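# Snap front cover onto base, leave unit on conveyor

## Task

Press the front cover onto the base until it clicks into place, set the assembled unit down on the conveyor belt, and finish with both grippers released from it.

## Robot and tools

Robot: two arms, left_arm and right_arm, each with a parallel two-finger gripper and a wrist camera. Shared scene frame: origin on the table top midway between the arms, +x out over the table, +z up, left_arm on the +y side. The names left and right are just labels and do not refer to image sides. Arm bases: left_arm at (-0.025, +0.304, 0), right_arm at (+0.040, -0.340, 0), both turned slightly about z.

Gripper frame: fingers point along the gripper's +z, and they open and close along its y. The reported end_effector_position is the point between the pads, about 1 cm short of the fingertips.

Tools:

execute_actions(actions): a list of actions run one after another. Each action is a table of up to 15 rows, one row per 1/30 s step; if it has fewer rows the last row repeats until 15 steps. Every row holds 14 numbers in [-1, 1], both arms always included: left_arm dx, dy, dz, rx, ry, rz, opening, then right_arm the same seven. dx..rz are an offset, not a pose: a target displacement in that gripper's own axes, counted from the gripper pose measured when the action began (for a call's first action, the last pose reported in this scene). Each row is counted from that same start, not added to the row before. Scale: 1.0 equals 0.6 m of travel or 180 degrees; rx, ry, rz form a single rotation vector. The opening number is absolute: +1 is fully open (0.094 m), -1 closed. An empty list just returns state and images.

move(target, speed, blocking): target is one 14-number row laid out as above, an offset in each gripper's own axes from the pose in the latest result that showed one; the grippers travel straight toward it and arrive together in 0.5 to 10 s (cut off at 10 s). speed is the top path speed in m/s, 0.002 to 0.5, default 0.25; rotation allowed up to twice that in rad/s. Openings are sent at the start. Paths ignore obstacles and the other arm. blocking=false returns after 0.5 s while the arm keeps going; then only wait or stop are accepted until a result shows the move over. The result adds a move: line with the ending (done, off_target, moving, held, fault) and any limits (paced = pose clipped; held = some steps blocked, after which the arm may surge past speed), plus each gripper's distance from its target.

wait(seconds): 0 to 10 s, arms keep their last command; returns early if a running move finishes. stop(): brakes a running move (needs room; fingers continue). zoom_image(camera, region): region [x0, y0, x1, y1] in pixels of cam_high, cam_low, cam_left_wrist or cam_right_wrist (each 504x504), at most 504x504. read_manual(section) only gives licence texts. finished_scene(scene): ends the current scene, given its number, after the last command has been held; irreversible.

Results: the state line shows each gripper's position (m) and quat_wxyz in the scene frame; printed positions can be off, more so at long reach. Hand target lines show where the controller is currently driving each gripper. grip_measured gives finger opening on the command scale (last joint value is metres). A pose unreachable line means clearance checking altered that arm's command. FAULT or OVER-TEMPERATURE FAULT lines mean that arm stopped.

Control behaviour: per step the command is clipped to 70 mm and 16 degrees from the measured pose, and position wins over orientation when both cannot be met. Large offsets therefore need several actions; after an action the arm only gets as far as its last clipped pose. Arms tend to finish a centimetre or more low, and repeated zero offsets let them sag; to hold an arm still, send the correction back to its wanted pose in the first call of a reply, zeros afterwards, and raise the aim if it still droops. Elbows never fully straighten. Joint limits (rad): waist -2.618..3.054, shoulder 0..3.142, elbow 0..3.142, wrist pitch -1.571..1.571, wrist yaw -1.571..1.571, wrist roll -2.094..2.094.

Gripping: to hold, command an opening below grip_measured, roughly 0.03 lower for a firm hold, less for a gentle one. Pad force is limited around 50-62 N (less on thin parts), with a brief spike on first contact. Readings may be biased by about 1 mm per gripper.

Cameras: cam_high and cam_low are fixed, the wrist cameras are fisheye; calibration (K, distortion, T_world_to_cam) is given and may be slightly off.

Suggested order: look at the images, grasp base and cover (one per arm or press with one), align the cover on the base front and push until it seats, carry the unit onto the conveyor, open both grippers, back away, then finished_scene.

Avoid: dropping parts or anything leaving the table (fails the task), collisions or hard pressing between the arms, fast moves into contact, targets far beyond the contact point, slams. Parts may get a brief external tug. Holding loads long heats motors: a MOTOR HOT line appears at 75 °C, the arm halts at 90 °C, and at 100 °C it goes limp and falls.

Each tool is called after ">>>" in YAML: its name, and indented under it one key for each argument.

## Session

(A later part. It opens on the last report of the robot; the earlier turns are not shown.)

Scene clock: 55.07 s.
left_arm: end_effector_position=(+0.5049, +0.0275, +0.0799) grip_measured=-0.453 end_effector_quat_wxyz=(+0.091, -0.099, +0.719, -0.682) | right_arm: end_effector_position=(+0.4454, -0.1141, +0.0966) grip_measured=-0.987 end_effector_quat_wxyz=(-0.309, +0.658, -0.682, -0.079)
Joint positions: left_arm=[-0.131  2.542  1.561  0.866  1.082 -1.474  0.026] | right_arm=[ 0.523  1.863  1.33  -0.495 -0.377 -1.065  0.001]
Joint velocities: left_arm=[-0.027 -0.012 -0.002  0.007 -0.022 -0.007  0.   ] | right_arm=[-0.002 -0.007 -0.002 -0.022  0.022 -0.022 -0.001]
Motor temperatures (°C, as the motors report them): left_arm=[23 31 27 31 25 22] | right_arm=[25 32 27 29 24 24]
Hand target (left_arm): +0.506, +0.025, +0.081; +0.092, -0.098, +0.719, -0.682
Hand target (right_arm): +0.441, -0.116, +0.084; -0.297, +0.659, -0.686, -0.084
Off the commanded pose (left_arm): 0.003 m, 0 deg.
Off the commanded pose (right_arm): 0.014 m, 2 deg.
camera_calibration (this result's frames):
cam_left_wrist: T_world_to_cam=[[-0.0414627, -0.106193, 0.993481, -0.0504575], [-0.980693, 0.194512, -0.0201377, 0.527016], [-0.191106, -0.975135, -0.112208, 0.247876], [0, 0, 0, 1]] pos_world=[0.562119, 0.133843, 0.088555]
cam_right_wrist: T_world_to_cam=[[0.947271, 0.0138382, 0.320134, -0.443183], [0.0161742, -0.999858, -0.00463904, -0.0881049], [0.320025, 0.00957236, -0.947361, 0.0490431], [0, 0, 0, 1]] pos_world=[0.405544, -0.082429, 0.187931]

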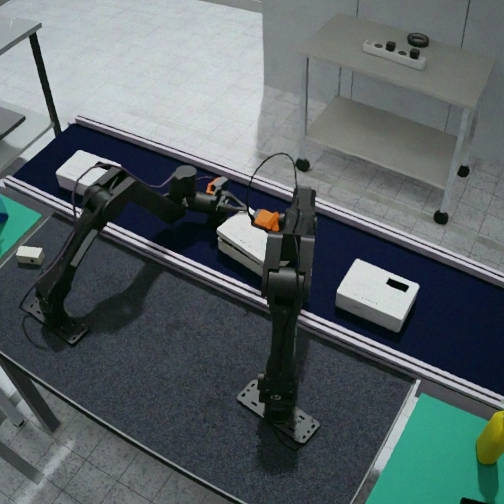

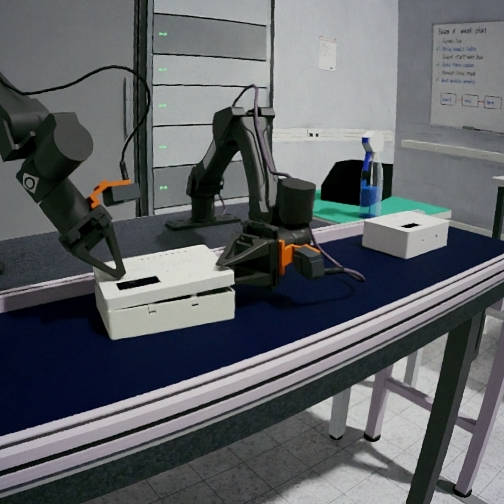

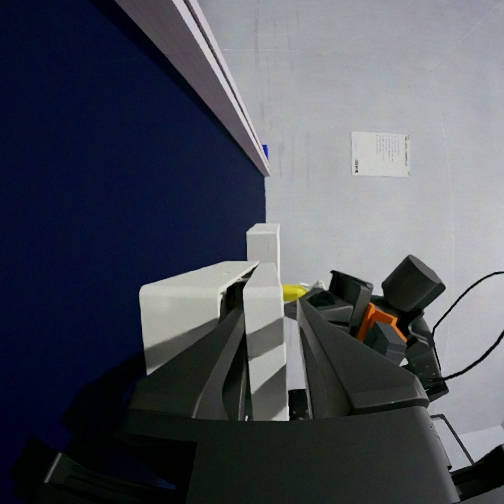

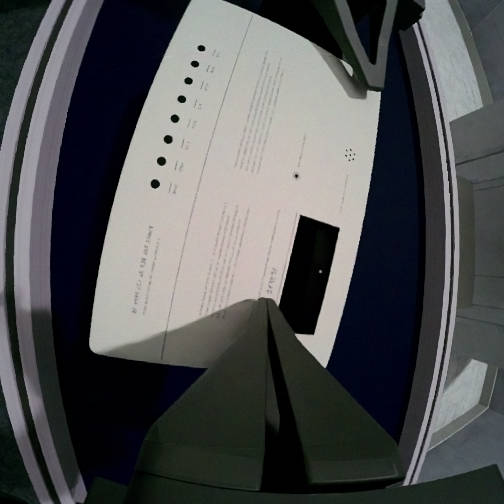

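Right is touching. Withdraw left.

>>> execute_actions:
  actions:
    - [[0,-0.004,-0.02,0,0,0,-0.4, 0.01,0.012,0.012,0,0,0,-1],[0,-0.004,-0.025,0,0,0,-0.4, 0.01,0.012,0.012,0,0,0,-1],[0,-0.004,-0.03,0,0,0,-0.4, 0.01,0.012,0.012,0,0,0,-1],[0,-0.004,-0.035,0,0,0,-0.4, 0.01,0.012,0.012,0,0,0,-1],[0,-0.004,-0.04,0,0,0,-0.4, 0.01,0.012,0.012,0,0,0,-1],[0,-0.004,-0.045,0,0,0,-0.4, 0.01,0.012,0.012,0,0,0,-1],[0,-0.004,-0.05,0,0,0,-0.4, 0.01,0.012,0.012,0,0,0,-1],[0,-0.004,-0.055,0,0,0,-0.4, 0.01,0.012,0.012,0,0,0,-1],[0,-0.004,-0.06,0,0,0,-0.4, 0.01,0.012,0.012,0,0,0,-1]]

>>> zoom_image:
  camera: "cam_low"
  region: [70, 190, 290, 350]

>>> zoom_image:
  camera: "cam_high"
  region: [200, 190, 300, 290]

Scene clock: 55.90 s.
left_arm: end_effector_position=(+0.4996, +0.0623, +0.0728) grip_measured=-0.403 end_effector_quat_wxyz=(+0.082, -0.122, +0.721, -0.677) | right_arm: end_effector_position=(+0.4505, -0.1120, +0.0959) grip_measured=-0.987 end_effector_quat_wxyz=(-0.325, +0.658, -0.676, -0.073)
Joint positions: left_arm=[-0.066  2.506  1.477  0.869  1.126 -1.473  0.028] | right_arm=[ 0.523  1.863  1.309 -0.438 -0.378 -1.065  0.001]
Joint velocities: left_arm=[-0.002 -0.032  0.002  0.037 -0.007 -0.022 -0.   ] | right_arm=[ 0.007  0.012  0.007  0.007 -0.022 -0.051  0.   ]
Motor temperatures (°C, as the motors report them): left_arm=[23 32 27 31 25 22] | right_arm=[25 32 27 29 24 24]
Hand target (left_arm): +0.495, +0.062, +0.084; +0.091, -0.099, +0.719, -0.682
Hand target (right_arm): +0.441, -0.114, +0.086; -0.309, +0.658, -0.682, -0.079
Off the commanded pose (left_arm): 0.012 m, 3 deg.
Off the commanded pose (right_arm): 0.014 m, 2 deg.
camera_calibration (this result's frames):
cam_left_wrist: T_world_to_cam=[[0.00592382, -0.109198, 0.994002, -0.0634402], [-0.984511, 0.173541, 0.0249318, 0.514839], [-0.175222, -0.978754, -0.106478, 0.271819], [0, 0, 0, 1]] pos_world=[0.554869, 0.169771, 0.0791667]
cam_right_wrist: T_world_to_cam=[[0.936128, 0.00981212, 0.351522, -0.446237], [0.0171544, -0.999695, -0.0177786, -0.0852167], [0.35124, 0.0226732, -0.936011, 0.0330788], [0, 0, 0, 1]] pos_world=[0.407578, -0.0815621, 0.186309]

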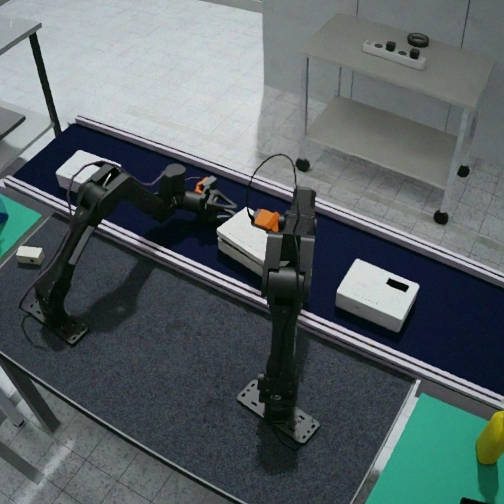

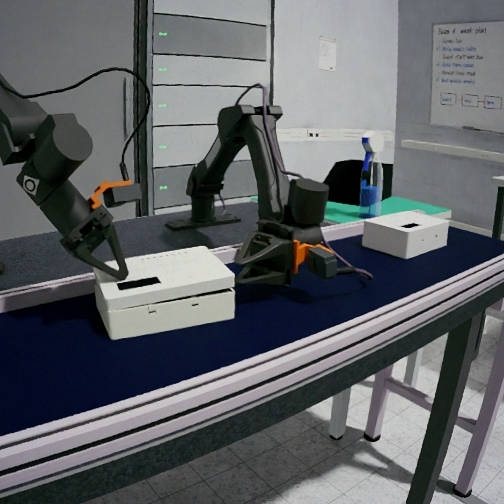

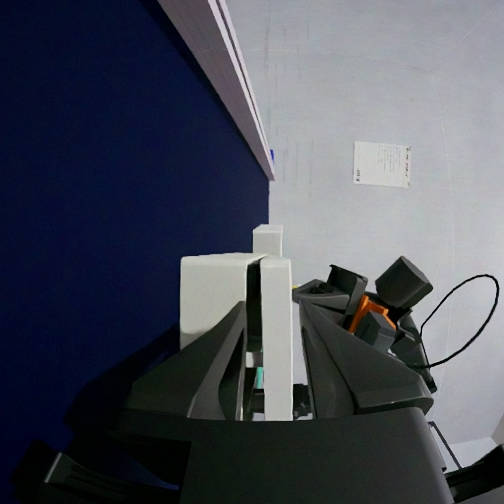

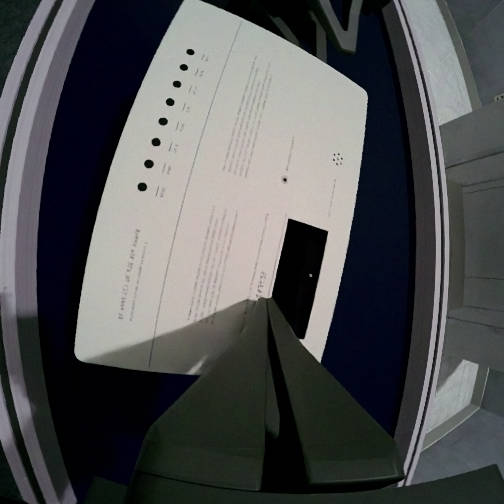

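Region (70, 190, 290, 350) of cam_low's 504x504 image, scaled by 2.291, with more detail than that image has; it fills the top 367 rows of this view, and the rest is white.

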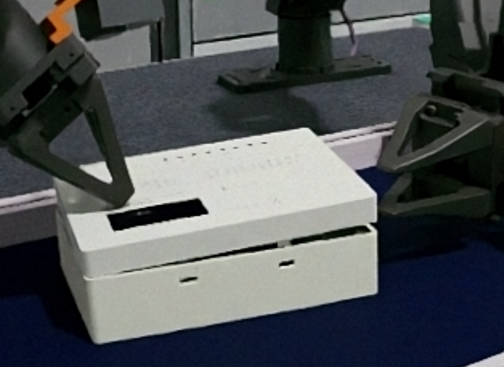

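Region (200, 190, 300, 290) of cam_high's 504x504 image, scaled by 5.040, with more detail than that image has.

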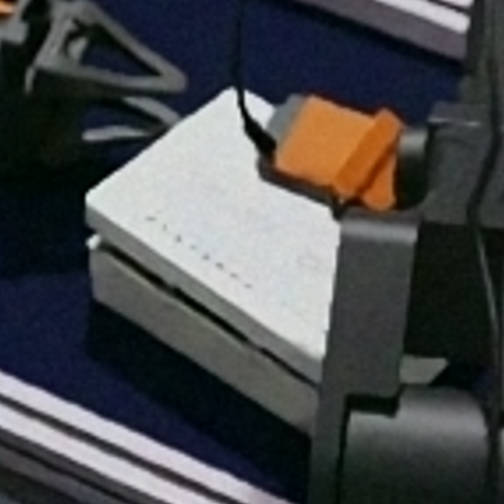

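>>> zoom_image:
  camera: "cam_left_wrist"
  region: [170, 240, 330, 420]

Region (170, 240, 330, 420) of cam_left_wrist's 504x504 image, scaled by 2.800, with more detail than that image has.

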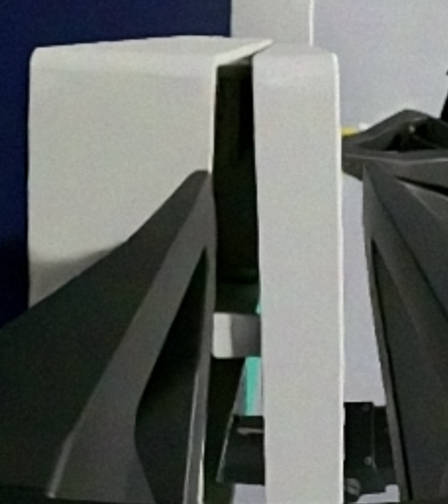

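>>> execute_actions:
  actions:
    - [[0,-0.03,-0.005,0,0,0,-1, -0.015,0,-0.02,0,0,0,-1],[0,-0.04,-0.005,0,0,0,-1, -0.02,0,-0.03,0,0,0,-1],[0,-0.05,-0.005,0,0,0,-1, -0.025,0,-0.035,0,0,0,-1],[0,-0.06,-0.005,0,0,0,-1, -0.03,0,-0.04,0,0,0,-1],[0,-0.07,-0.005,0,0,0,-1, -0.035,-0.002,-0.05,0,0,0,-1],[0,-0.08,-0.005,0,0,0,-1, -0.04,-0.004,-0.055,0,0,0,-1],[0,-0.09,-0.005,0,0,0,-1, -0.04,-0.004,-0.06,0,0,0,-1],[0,-0.1,-0.005,0,0,0,-1, -0.04,-0.004,-0.06,0,0,0,-1]]

Scene clock: 57.83 s.
left_arm: end_effector_position=(+0.5007, +0.0616, +0.1343) grip_measured=-0.996 end_effector_quat_wxyz=(+0.088, -0.112, +0.716, -0.683) | right_arm: end_effector_position=(+0.4426, -0.1164, +0.1261) grip_measured=-0.987 end_effector_quat_wxyz=(-0.324, +0.657, -0.677, -0.070)
Joint positions: left_arm=[-0.066  2.371  1.491  0.757  1.133 -1.486  0.   ] | right_arm=[ 0.523  1.8    1.354 -0.547 -0.37  -1.064  0.001]
Joint velocities: left_arm=[-0.012 -0.012 -0.017 -0.139  0.022 -0.022 -0.001] | right_arm=[-0.007 -0.007 -0.017 -0.154  0.007  0.022 -0.   ]
Motor temperatures (°C, as the motors report them): left_arm=[23 32 27 31 25 22] | right_arm=[25 32 27 29 24 24]
Hand target (left_arm): +0.503, +0.062, +0.133; +0.083, -0.122, +0.720, -0.678
Hand target (right_arm): +0.439, -0.112, +0.138; -0.325, +0.657, -0.676, -0.073
Off the commanded pose (left_arm): 0.002 m, 2 deg.
Off the commanded pose (right_arm): 0.013 m, 0 deg.
camera_calibration (this result's frames):
cam_left_wrist: T_world_to_cam=[[-0.0190052, -0.0987677, 0.994929, -0.112958], [-0.983677, 0.179938, -0.000927566, 0.517189], [-0.178934, -0.978707, -0.100575, 0.278916], [0, 0, 0, 1]] pos_world=[0.556508, 0.168758, 0.140917]
cam_right_wrist: T_world_to_cam=[[0.935758, 0.00745776, 0.352563, -0.449721], [0.0124085, -0.999854, -0.0117844, -0.0875693], [0.352423, 0.0154021, -0.935714, 0.0628521], [0, 0, 0, 1]] pos_world=[0.399766, -0.0851706, 0.216335]

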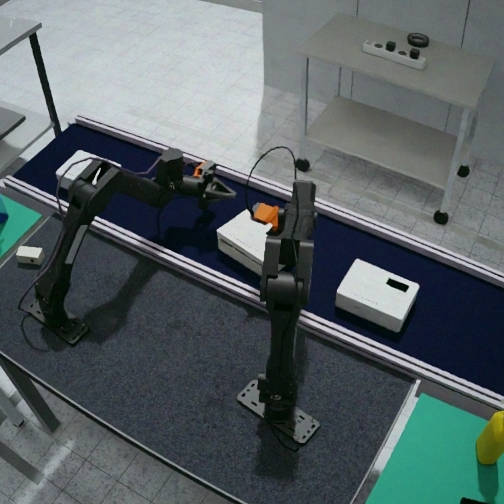

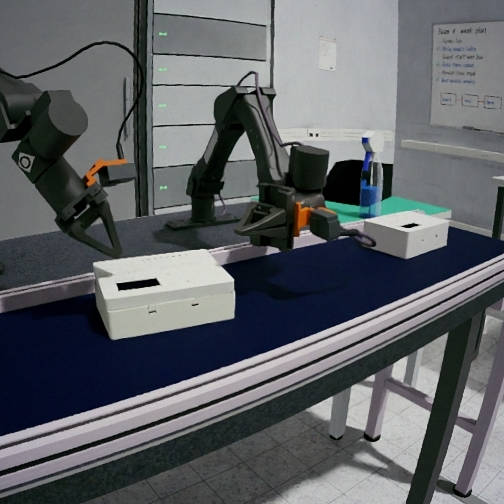

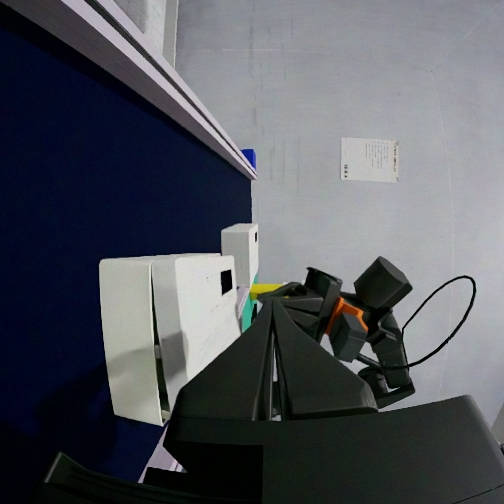

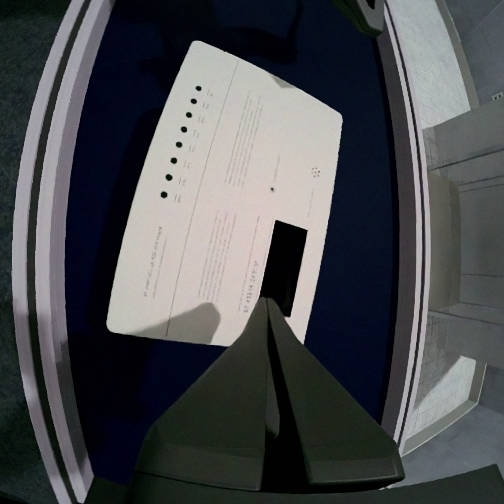

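>>> move:
  target: [0.0745,0.025,0.066,-0.29,-0.219,-0.125,-1, -0.022,0.038,0.02,-0.075,0.123,0,-1]
  speed: 0.4

Scene clock: 60.47 s.
left_arm: end_effector_position=(+0.4723, +0.0062, +0.1174) grip_measured=-0.996 end_effector_quat_wxyz=(+0.123, -0.485, +0.829, -0.249) | right_arm: end_effector_position=(+0.4236, -0.1013, +0.1130) grip_measured=-0.987 end_effector_quat_wxyz=(-0.108, +0.693, -0.712, -0.024)
Joint positions: left_arm=[-0.448  2.298  2.105 -0.816  0.026 -1.599  0.   ] | right_arm=[ 0.674  2.089  1.879 -1.163 -0.101 -1.02   0.001]
Joint velocities: left_arm=[ 0.007 -0.012  0.012  0.037 -0.051 -0.081  0.   ] | right_arm=[-0.012  0.007 -0.017 -0.037  0.037 -0.007  0.   ]
Motor temperatures (°C, as the motors report them): left_arm=[23 32 27 31 25 22] | right_arm=[25 32 27 29 24 24]
Hand target (left_arm): +0.472, +0.008, +0.118; +0.128, -0.488, +0.829, -0.239
Hand target (right_arm): +0.424, -0.096, +0.117; -0.110, +0.693, -0.712, -0.024
Off the commanded pose (left_arm): 0.007 m, 2 deg.
Off the commanded pose (right_arm): 0.006 m, 0 deg.
move: done
camera_calibration (this result's frames):
cam_left_wrist: T_world_to_cam=[[0.721527, -0.477867, 0.501041, -0.391588], [-0.680488, -0.623, 0.385756, 0.315614], [0.127808, -0.619285, -0.774694, 0.150018], [0, 0, 0, 1]] pos_world=[0.478139, 0.102405, 0.19067]
cam_right_wrist: T_world_to_cam=[[0.991539, 0.0962003, 0.0871522, -0.41208], [0.0599887, -0.93499, 0.349563, -0.126823], [0.115115, -0.341378, -0.93285, 0.121069], [0, 0, 0, 1]] pos_world=[0.402265, -0.0376062, 0.193186]

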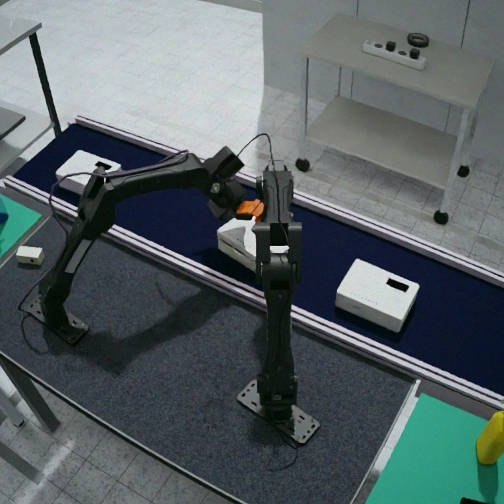

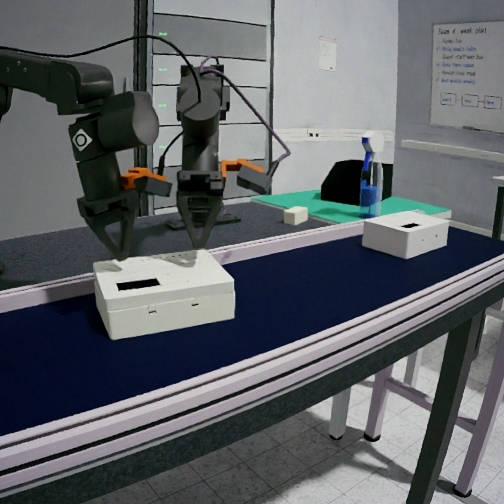

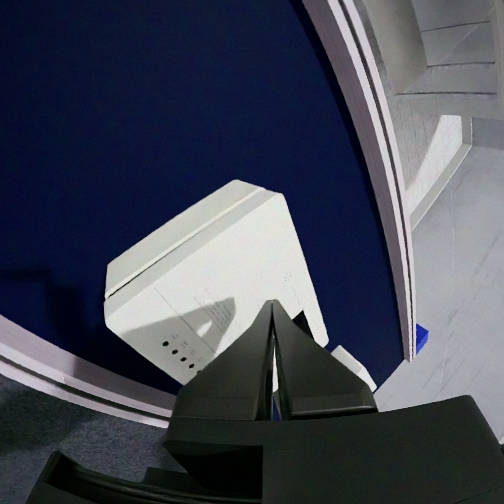

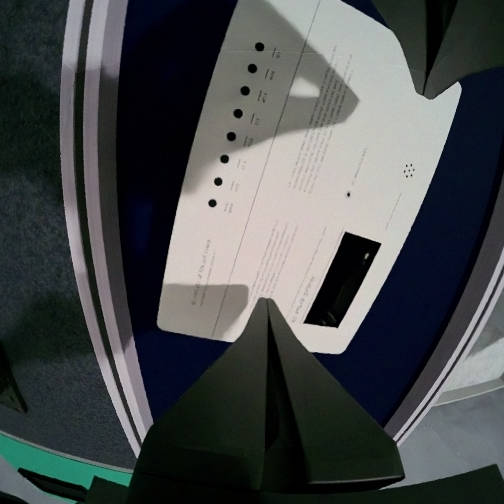

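>>> move:
  target: [-0.014,0.066,0.088,0,0,0,-1, 0.025,0.0125,0.105,0,0,0,-1]
  speed: 0.04

>>> zoom_image:
  camera: "cam_low"
  region: [70, 190, 290, 350]

>>> zoom_image:
  camera: "cam_high"
  region: [200, 190, 300, 290]

Scene clock: 62.73 s.
left_arm: end_effector_position=(+0.4837, -0.0002, +0.0837) grip_measured=-0.997 end_effector_quat_wxyz=(+0.145, -0.477, +0.816, -0.292) | right_arm: end_effector_position=(+0.4446, -0.0895, +0.0939) grip_measured=-0.987 end_effector_quat_wxyz=(-0.176, +0.689, -0.703, -0.006)
Joint positions: left_arm=[-0.445  2.275  1.874 -0.506  0.032 -1.6    0.   ] | right_arm=[ 0.674  2.051  1.71  -0.888 -0.1   -1.02   0.001]
Joint velocities: left_arm=[-0.007  0.002 -0.007 -0.007  0.022  0.022  0.   ] | right_arm=[ 0.022 -0.007 -0.017  0.051  0.022  0.007  0.   ]
Motor temperatures (°C, as the motors report them): left_arm=[23 32 27 31 25 22] | right_arm=[25 32 27 29 24 24]
Hand target (left_arm): +0.470, +0.015, +0.053; +0.123, -0.485, +0.829, -0.249
Hand target (right_arm): +0.422, -0.104, +0.051; -0.109, +0.693, -0.712, -0.024
Off the commanded pose (left_arm): 0.038 m, 6 deg.
Off the commanded pose (right_arm): 0.053 m, 8 deg.
move: off_target (left_arm, right_arm)
camera_calibration (this result's frames):
cam_left_wrist: T_world_to_cam=[[0.675144, -0.447772, 0.586243, -0.370623], [-0.712601, -0.601353, 0.361351, 0.349889], [0.190736, -0.661721, -0.725083, 0.0838727], [0, 0, 0, 1]] pos_world=[0.483557, 0.0999525, 0.151657]
cam_right_wrist: T_world_to_cam=[[0.972749, 0.0855259, 0.215511, -0.436961], [0.0202634, -0.957285, 0.288437, -0.0889841], [0.230975, -0.276209, -0.93293, 0.0591695], [0, 0, 0, 1]] pos_world=[0.413189, -0.0314684, 0.175037]

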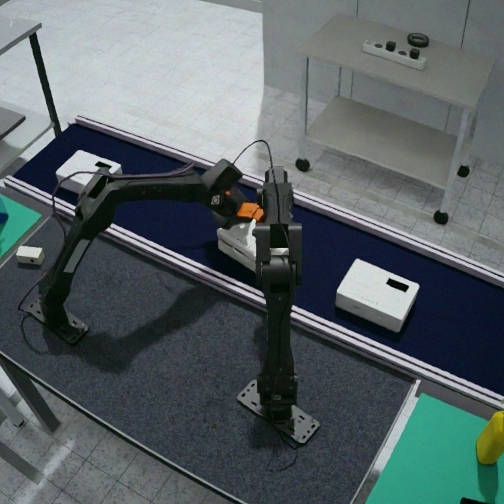

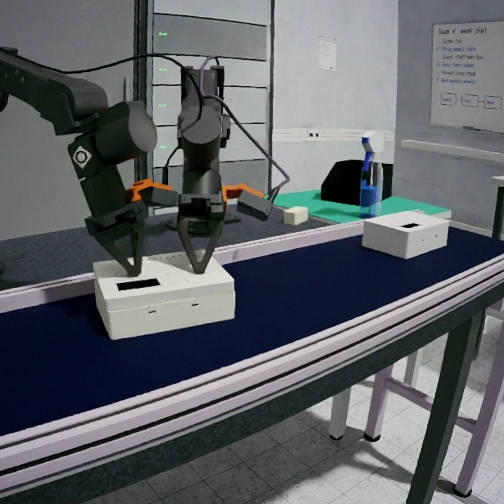

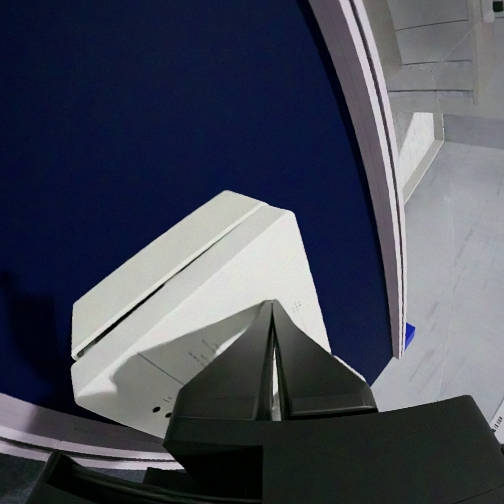

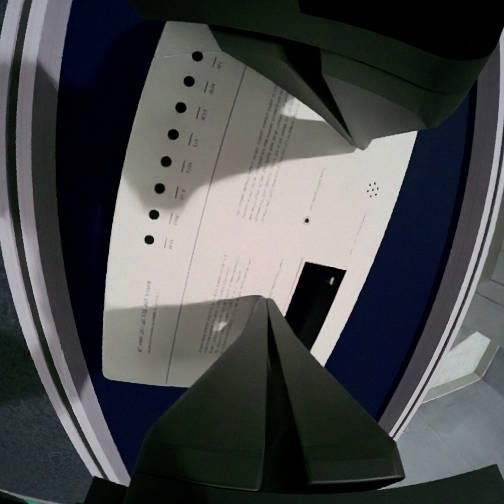

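Region (70, 190, 290, 350) of cam_low's 504x504 image, scaled by 2.291, with more detail than that image has; it fills the top 367 rows of this view, and the rest is white.

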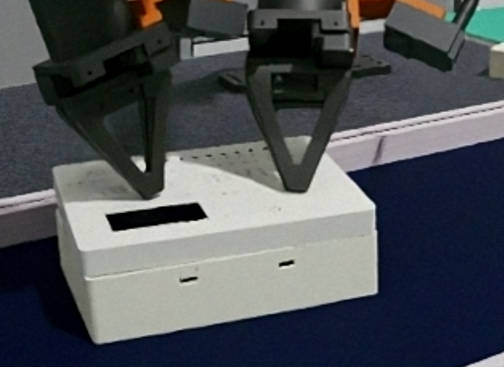

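Region (200, 190, 300, 290) of cam_high's 504x504 image, scaled by 5.040, with more detail than that image has.

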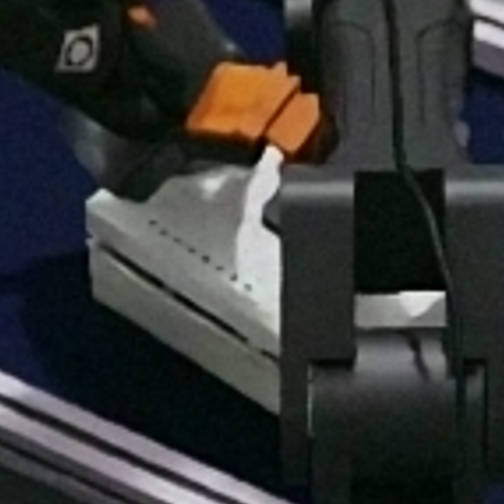

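>>> move:
  target: [0.008,0.055,-0.108,-0.14,0,0,-1, 0.014,0.067,-0.075,-0.015,0.117,0.385,-1]
  speed: 0.4

Scene clock: 65.77 s.
left_arm: end_effector_position=(+0.4308, +0.0334, +0.1136) grip_measured=-0.997 end_effector_quat_wxyz=(+0.042, -0.509, +0.853, -0.113) | right_arm: end_effector_position=(+0.3951, -0.1142, +0.1211) grip_measured=-0.987 end_effector_quat_wxyz=(+0.001, -0.167, +0.986, -0.003)
Joint positions: left_arm=[-0.44   2.506  2.588 -1.414  0.036 -1.605  0.   ] | right_arm=[ 0.726  2.181  2.079 -1.468  0.007  0.232  0.001]
Joint velocities: left_arm=[-0.002 -0.012  0.017 -0.007  0.022 -0.007  0.001] | right_arm=[-0.007 -0.012 -0.007 -0.037  0.007  0.022 -0.   ]
Motor temperatures (°C, as the motors report them): left_arm=[23 32 27 31 25 22] | right_arm=[25 32 27 29 24 24]
Hand target (left_arm): +0.425, +0.029, +0.114; +0.037, -0.500, +0.858, -0.108
Hand target (right_arm): +0.395, -0.107, +0.125; +0.003, -0.166, +0.986, +0.003
Off the commanded pose (left_arm): 0.007 m, 2 deg.
Off the commanded pose (right_arm): 0.008 m, 1 deg.
move: done
camera_calibration (this result's frames):
cam_left_wrist: T_world_to_cam=[[0.827466, -0.524586, 0.200274, -0.356665], [-0.551925, -0.694203, 0.462018, 0.244103], [-0.103338, -0.49284, -0.863962, 0.274709], [0, 0, 0, 1]] pos_world=[0.458242, 0.117744, 0.195989]
cam_right_wrist: T_world_to_cam=[[0.444136, -0.894787, -0.0458252, -0.264065], [-0.76221, -0.404224, 0.505608, 0.226591], [-0.470935, -0.18963, -0.861545, 0.367744], [0, 0, 0, 1]] pos_world=[0.463174, -0.0749526, 0.190161]

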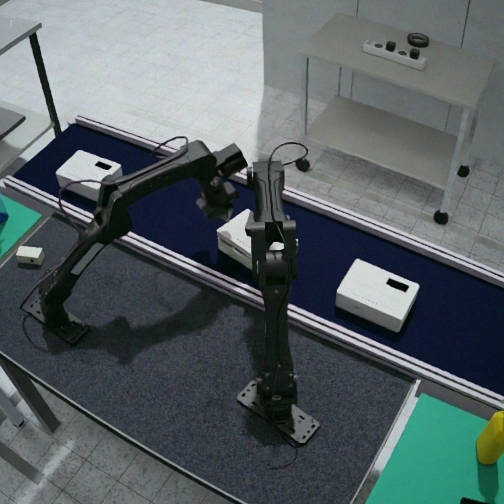

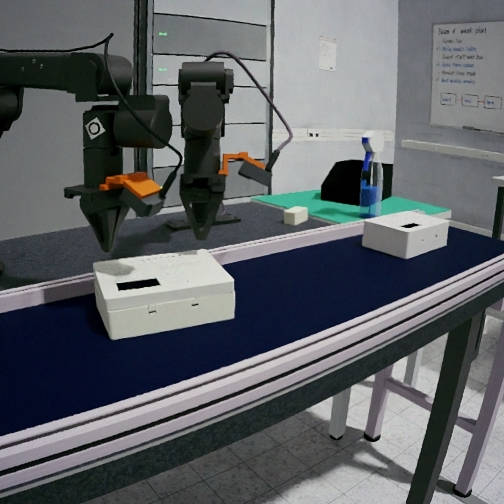

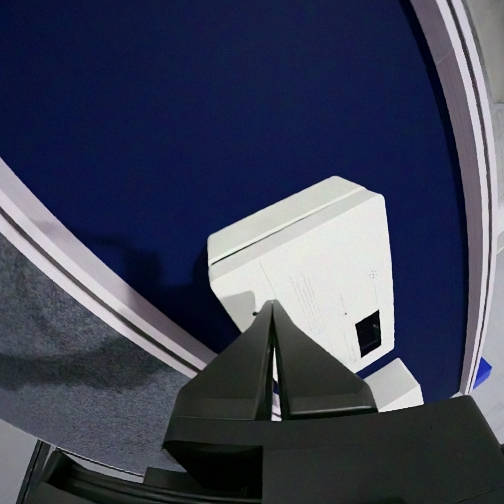

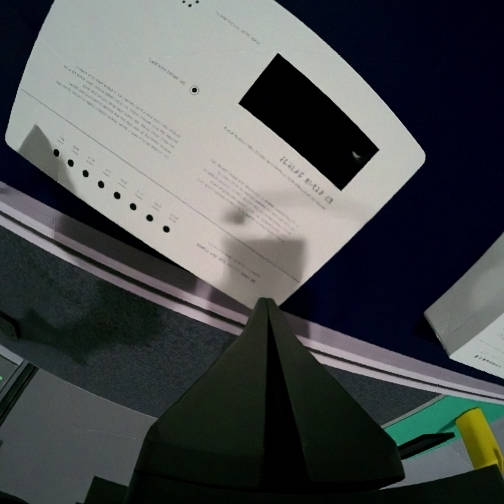

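>>> move:
  target: [0.008,0.03,0.122,0,0,0,-1, -0.024,0.018,0.125,0,0,0,-1]
  speed: 0.045

>>> zoom_image:
  camera: "cam_low"
  region: [70, 190, 290, 350]

>>> zoom_image:
  camera: "cam_high"
  region: [200, 190, 300, 290]

Scene clock: 68.37 s.
left_arm: end_effector_position=(+0.4487, +0.0225, +0.0853) grip_measured=-0.997 end_effector_quat_wxyz=(+0.073, -0.505, +0.842, -0.172) | right_arm: end_effector_position=(+0.4013, -0.1103, +0.0965) grip_measured=-0.987 end_effector_quat_wxyz=(+0.016, -0.165, +0.986, +0.003)
Joint positions: left_arm=[-0.44   2.367  2.179 -1.009  0.039 -1.613  0.   ] | right_arm=[ 0.726  2.169  1.96  -1.331  0.007  0.236  0.001]
Joint velocities: left_arm=[-0.007  0.002  0.017 -0.081  0.022  0.007  0.001] | right_arm=[ 0.002 -0.002 -0.002 -0.022  0.007  0.066 -0.001]
Motor temperatures (°C, as the motors report them): left_arm=[23 32 27 30 25 22] | right_arm=[25 32 27 29 24 24]
Hand target (left_arm): +0.426, +0.029, +0.041; +0.042, -0.508, +0.853, -0.112
Hand target (right_arm): +0.401, -0.110, +0.097; +0.016, -0.165, +0.986, +0.003
Off the commanded pose (left_arm): 0.052 m, 8 deg.
Off the commanded pose (right_arm): 0.052 m, 2 deg.
move: held (right_arm), off_target (left_arm); limits=held; held on 16 of 66 steps (right_arm, left_arm), including the last (right_arm)
pose unreachable (left arm): on one or more control steps of this call, first in action 0 (counted from 0), this arm could not follow its commanded pose, so it was not sent that pose on those steps. It may still have moved: this result reports where it is.
cause: the commanded pose would bring a part of the arm too close to another arm (this arm's wrist (the part past joint 4) and the other arm's wrist (the part past joint 4)).
pose unreachable (right arm): on one or more control steps of this call, first in action 0 (counted from 0), this arm could not follow its commanded pose, so it was not sent that pose on those steps. On the call's last step it was still not sent that pose. It may still have moved: this result reports where it is.
cause: the commanded pose would bring a part of the arm too close to another arm (this arm's wrist (the part past joint 4) and the other arm's wrist (the part past joint 4)).
camera_calibration (this result's frames):
cam_left_wrist: T_world_to_cam=[[0.800221, -0.500153, 0.330896, -0.370963], [-0.599699, -0.664985, 0.445147, 0.281648], [-0.00260087, -0.554655, -0.832077, 0.200162], [0, 0, 0, 1]] pos_world=[0.466277, 0.112774, 0.163925]
cam_right_wrist: T_world_to_cam=[[0.442316, -0.895507, -0.0492321, -0.263435], [-0.776585, -0.409881, 0.478449, 0.253038], [-0.448634, -0.173393, -0.876734, 0.344544], [0, 0, 0, 1]] pos_world=[0.467602, -0.0724513, 0.168038]

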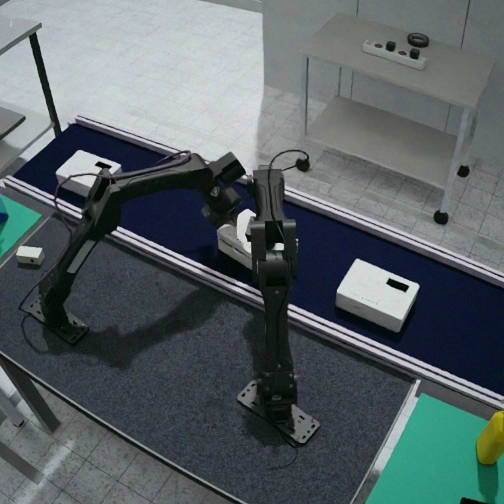

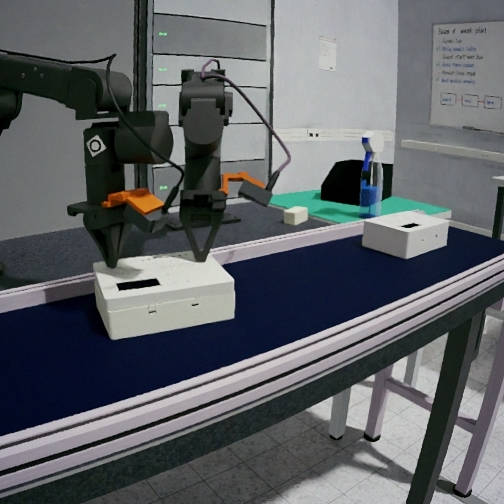

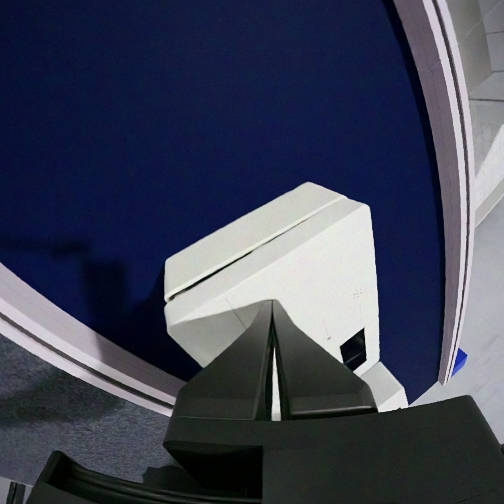

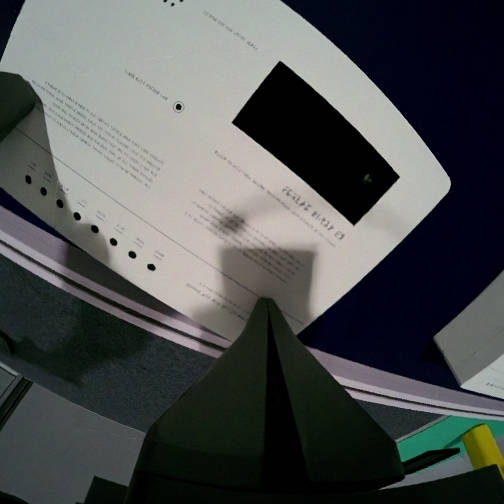

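Region (70, 190, 290, 350) of cam_low's 504x504 image, scaled by 2.291, with more detail than that image has; it fills the top 367 rows of this view, and the rest is white.

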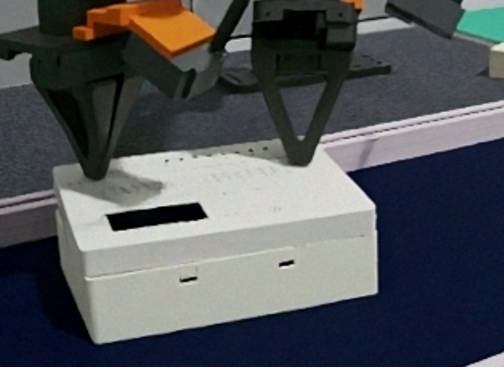

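Region (200, 190, 300, 290) of cam_high's 504x504 image, scaled by 5.040, with more detail than that image has.

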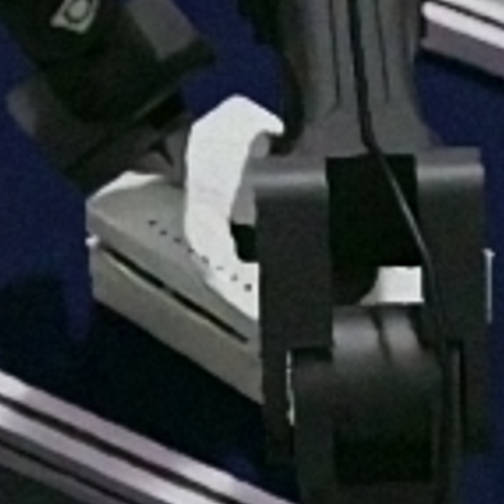

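>>> execute_actions:
  actions:
    - [[-0.004,0.055,0.07,0,0,0,-1, 0,0,0.02,-0.03,0,0,-1],[-0.004,0.055,0.07,0,0,0,-1, 0,0,0.03,-0.05,0,0,-1],[-0.004,0.055,0.07,0,0,0,-1, 0,0,0.04,-0.06,0,0,-1],[-0.004,0.055,0.07,0,0,0,-1, 0,0,0.05,-0.06,0,0,-1],[-0.004,0.055,0.07,0,0,0,-1, 0,0,0.06,-0.06,0,0,-1],[-0.004,0.055,0.07,0,0,0,-1, 0,0,0.07,-0.06,0,0,-1],[-0.004,0.055,0.07,0,0,0,-1, 0,0,0.08,-0.06,0,0,-1],[-0.004,0.055,0.07,0,0,0,-1, 0,0,0.09,-0.06,0,0,-1]]

>>> zoom_image:
  camera: "cam_high"
  region: [200, 190, 300, 290]

>>> zoom_image:
  camera: "cam_low"
  region: [70, 190, 290, 350]

Scene clock: 69.20 s.
left_arm: end_effector_position=(+0.4555, +0.0185, +0.0854) grip_measured=-0.998 end_effector_quat_wxyz=(+0.107, -0.496, +0.829, -0.234) | right_arm: end_effector_position=(+0.4016, -0.1110, +0.0939) grip_measured=-0.987 end_effector_quat_wxyz=(+0.028, -0.158, +0.982, +0.104)
Joint positions: left_arm=[-0.44   2.245  1.911 -0.717  0.04  -1.613  0.   ] | right_arm=[ 0.647  2.066  1.774 -1.158 -0.179  0.18   0.001]
Joint velocities: left_arm=[-0.007  0.017 -0.032  0.007  0.007  0.066 -0.001] | right_arm=[-0.007 -0.042 -0.085  0.125 -0.081 -0.051  0.   ]
Motor temperatures (°C, as the motors report them): left_arm=[23 32 27 30 25 22] | right_arm=[25 32 27 29 24 24]
Hand target (left_arm): +0.434, +0.031, +0.037; +0.072, -0.505, +0.842, -0.172
Hand target (right_arm): +0.398, -0.112, +0.045; -0.001, -0.165, +0.982, +0.094
Off the commanded pose (left_arm): 0.056 m, 8 deg.
Off the commanded pose (right_arm): 0.051 m, 3 deg.
camera_calibration (this result's frames):
cam_left_wrist: T_world_to_cam=[[0.750275, -0.471268, 0.463674, -0.367589], [-0.653718, -0.633514, 0.413899, 0.309682], [0.0986861, -0.61365, -0.783386, 0.148877], [0, 0, 0, 1]] pos_world=[0.463545, 0.114313, 0.158893]
cam_right_wrist: T_world_to_cam=[[0.433138, -0.870301, -0.234451, -0.240468], [-0.776183, -0.492388, 0.393819, 0.252864], [-0.458182, 0.0113985, -0.888785, 0.367715], [0, 0, 0, 1]] pos_world=[0.468905, -0.0889635, 0.170859]

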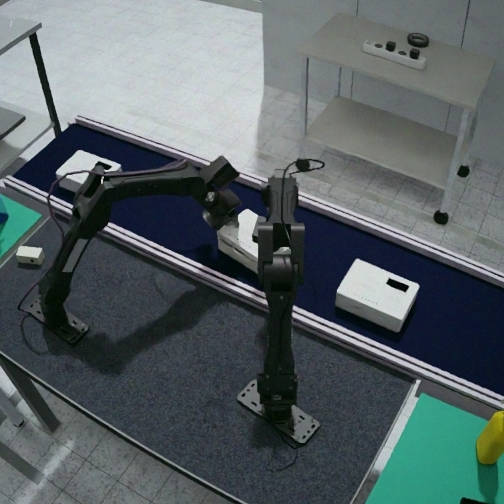

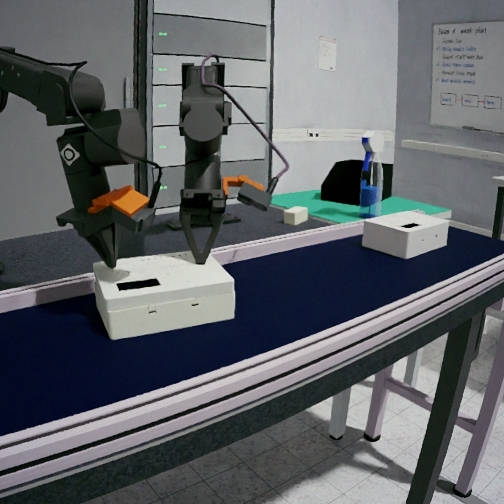

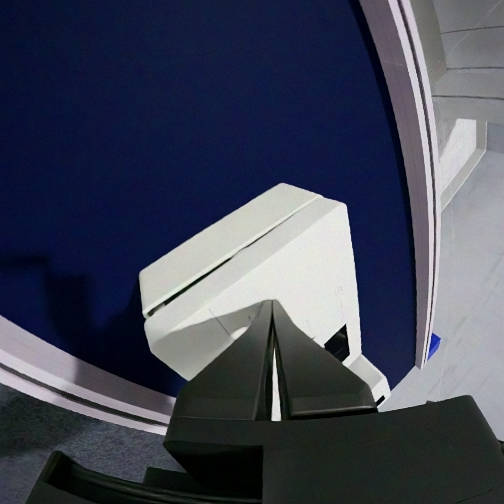

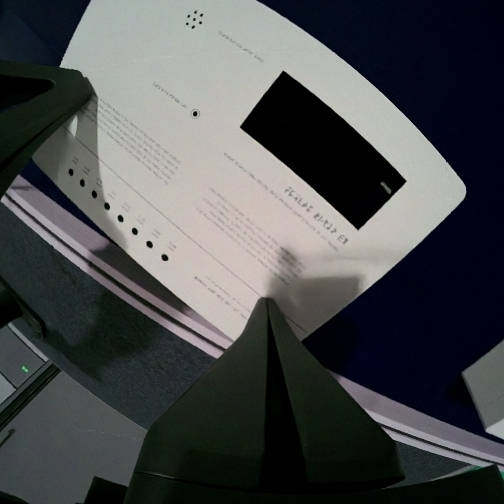

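Region (200, 190, 300, 290) of cam_high's 504x504 image, scaled by 5.040, with more detail than that image has.

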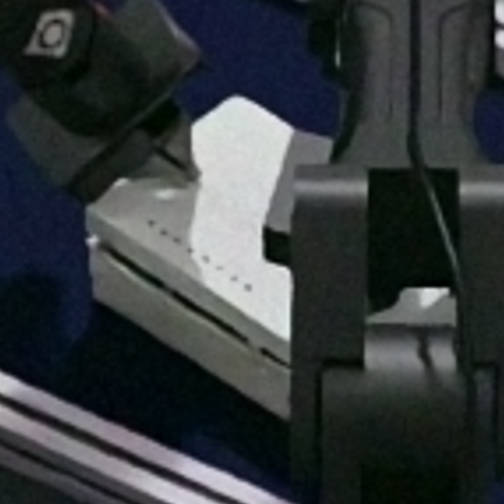

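Region (70, 190, 290, 350) of cam_low's 504x504 image, scaled by 2.291, with more detail than that image has; it fills the top 367 rows of this view, and the rest is white.

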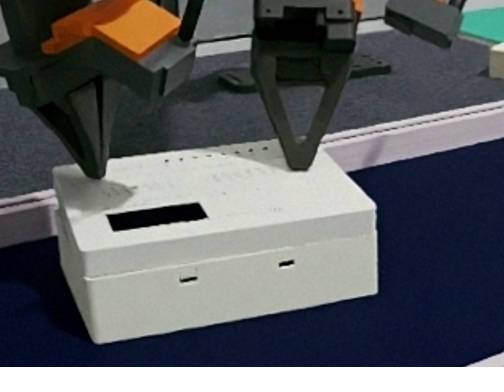

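>>> execute_actions:
  actions:
    - [[-0.005,0.075,0.08,-0.09,0,0,-1, 0.007,-0.016,0.082,0,0,0,-1]]
    - [[-0.005,0.07,0.085,-0.06,0,0,-1, 0.007,-0.016,0.082,0,0,0,-1]]

>>> zoom_image:
  camera: "cam_high"
  region: [200, 190, 300, 290]

>>> zoom_image:
  camera: "cam_low"
  region: [70, 190, 290, 350]

Scene clock: 70.53 s.
left_arm: end_effector_position=(+0.4945, -0.0047, +0.0812) grip_measured=-0.998 end_effector_quat_wxyz=(+0.100, -0.497, +0.832, -0.225) | right_arm: end_effector_position=(+0.4238, -0.0950, +0.0953) grip_measured=-0.987 end_effector_quat_wxyz=(+0.125, -0.170, +0.966, +0.148)
Joint positions: left_arm=[-0.44   2.528  2.403 -0.949  0.043 -1.612  0.   ] | right_arm=[ 0.646  1.974  1.595 -0.856 -0.203  0.174  0.001]
Joint velocities: left_arm=[-0.002  0.002  0.046 -0.007 -0.007 -0.007 -0.001] | right_arm=[ 0.032 -0.002 -0.022  0.022  0.051  0.022  0.   ]
Motor temperatures (°C, as the motors report them): left_arm=[23 32 27 30 25 22] | right_arm=[25 32 27 29 24 24]
Hand target (left_arm): +0.465, +0.012, +0.023; +0.049, -0.506, +0.849, -0.140
Hand target (right_arm): +0.404, -0.108, +0.048; +0.061, -0.164, +0.978, +0.118
Off the commanded pose (left_arm): 0.071 m, 12 deg.
Off the commanded pose (right_arm): 0.056 m, 8 deg.
camera_calibration (this result's frames):
cam_left_wrist: T_world_to_cam=[[0.75875, -0.477181, 0.443392, -0.408398], [-0.646339, -0.636068, 0.421502, 0.317942], [0.0808946, -0.606396, -0.791037, 0.136957], [0, 0, 0, 1]] pos_world=[0.504291, 0.090403, 0.155405]
cam_right_wrist: T_world_to_cam=[[0.485879, -0.836094, -0.254695, -0.253028], [-0.823736, -0.535469, 0.186365, 0.31328], [-0.2922, 0.11925, -0.948893, 0.324618], [0, 0, 0, 1]] pos_world=[0.475855, -0.082514, 0.185198]

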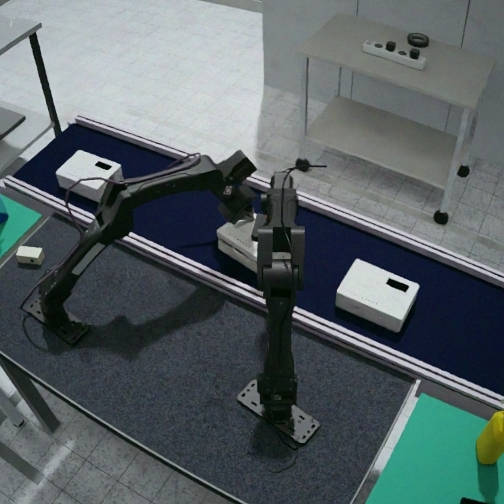

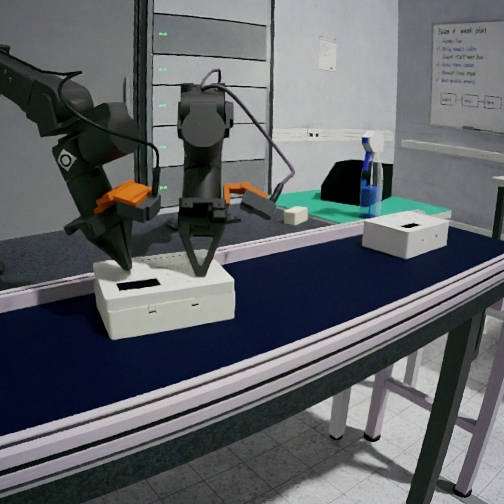

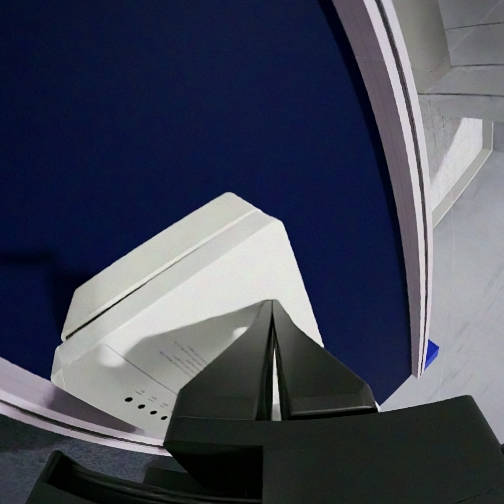

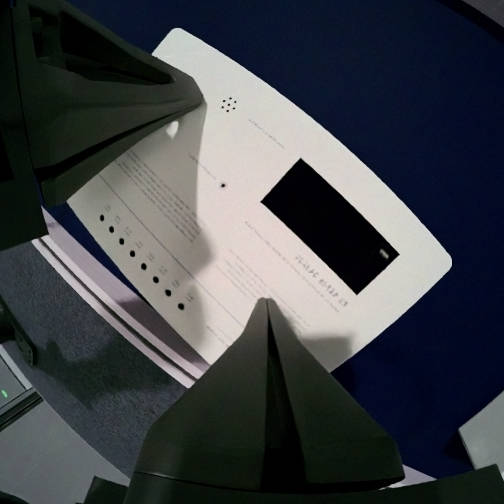

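Region (200, 190, 300, 290) of cam_high's 504x504 image, scaled by 5.040, with more detail than that image has.

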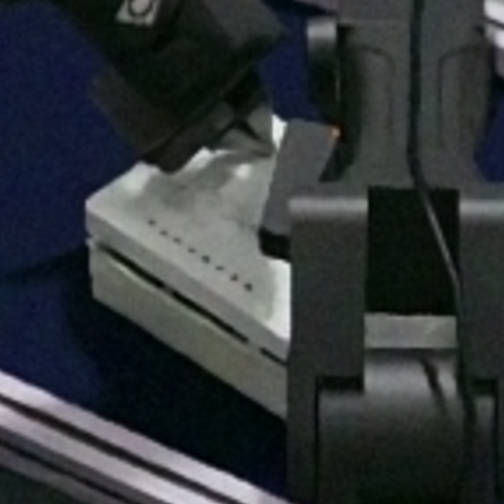

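Region (70, 190, 290, 350) of cam_low's 504x504 image, scaled by 2.291, with more detail than that image has; it fills the top 367 rows of this view, and the rest is white.

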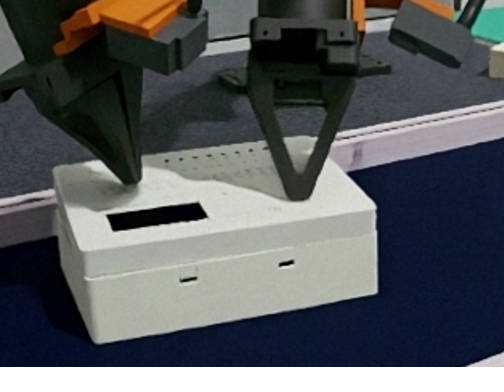

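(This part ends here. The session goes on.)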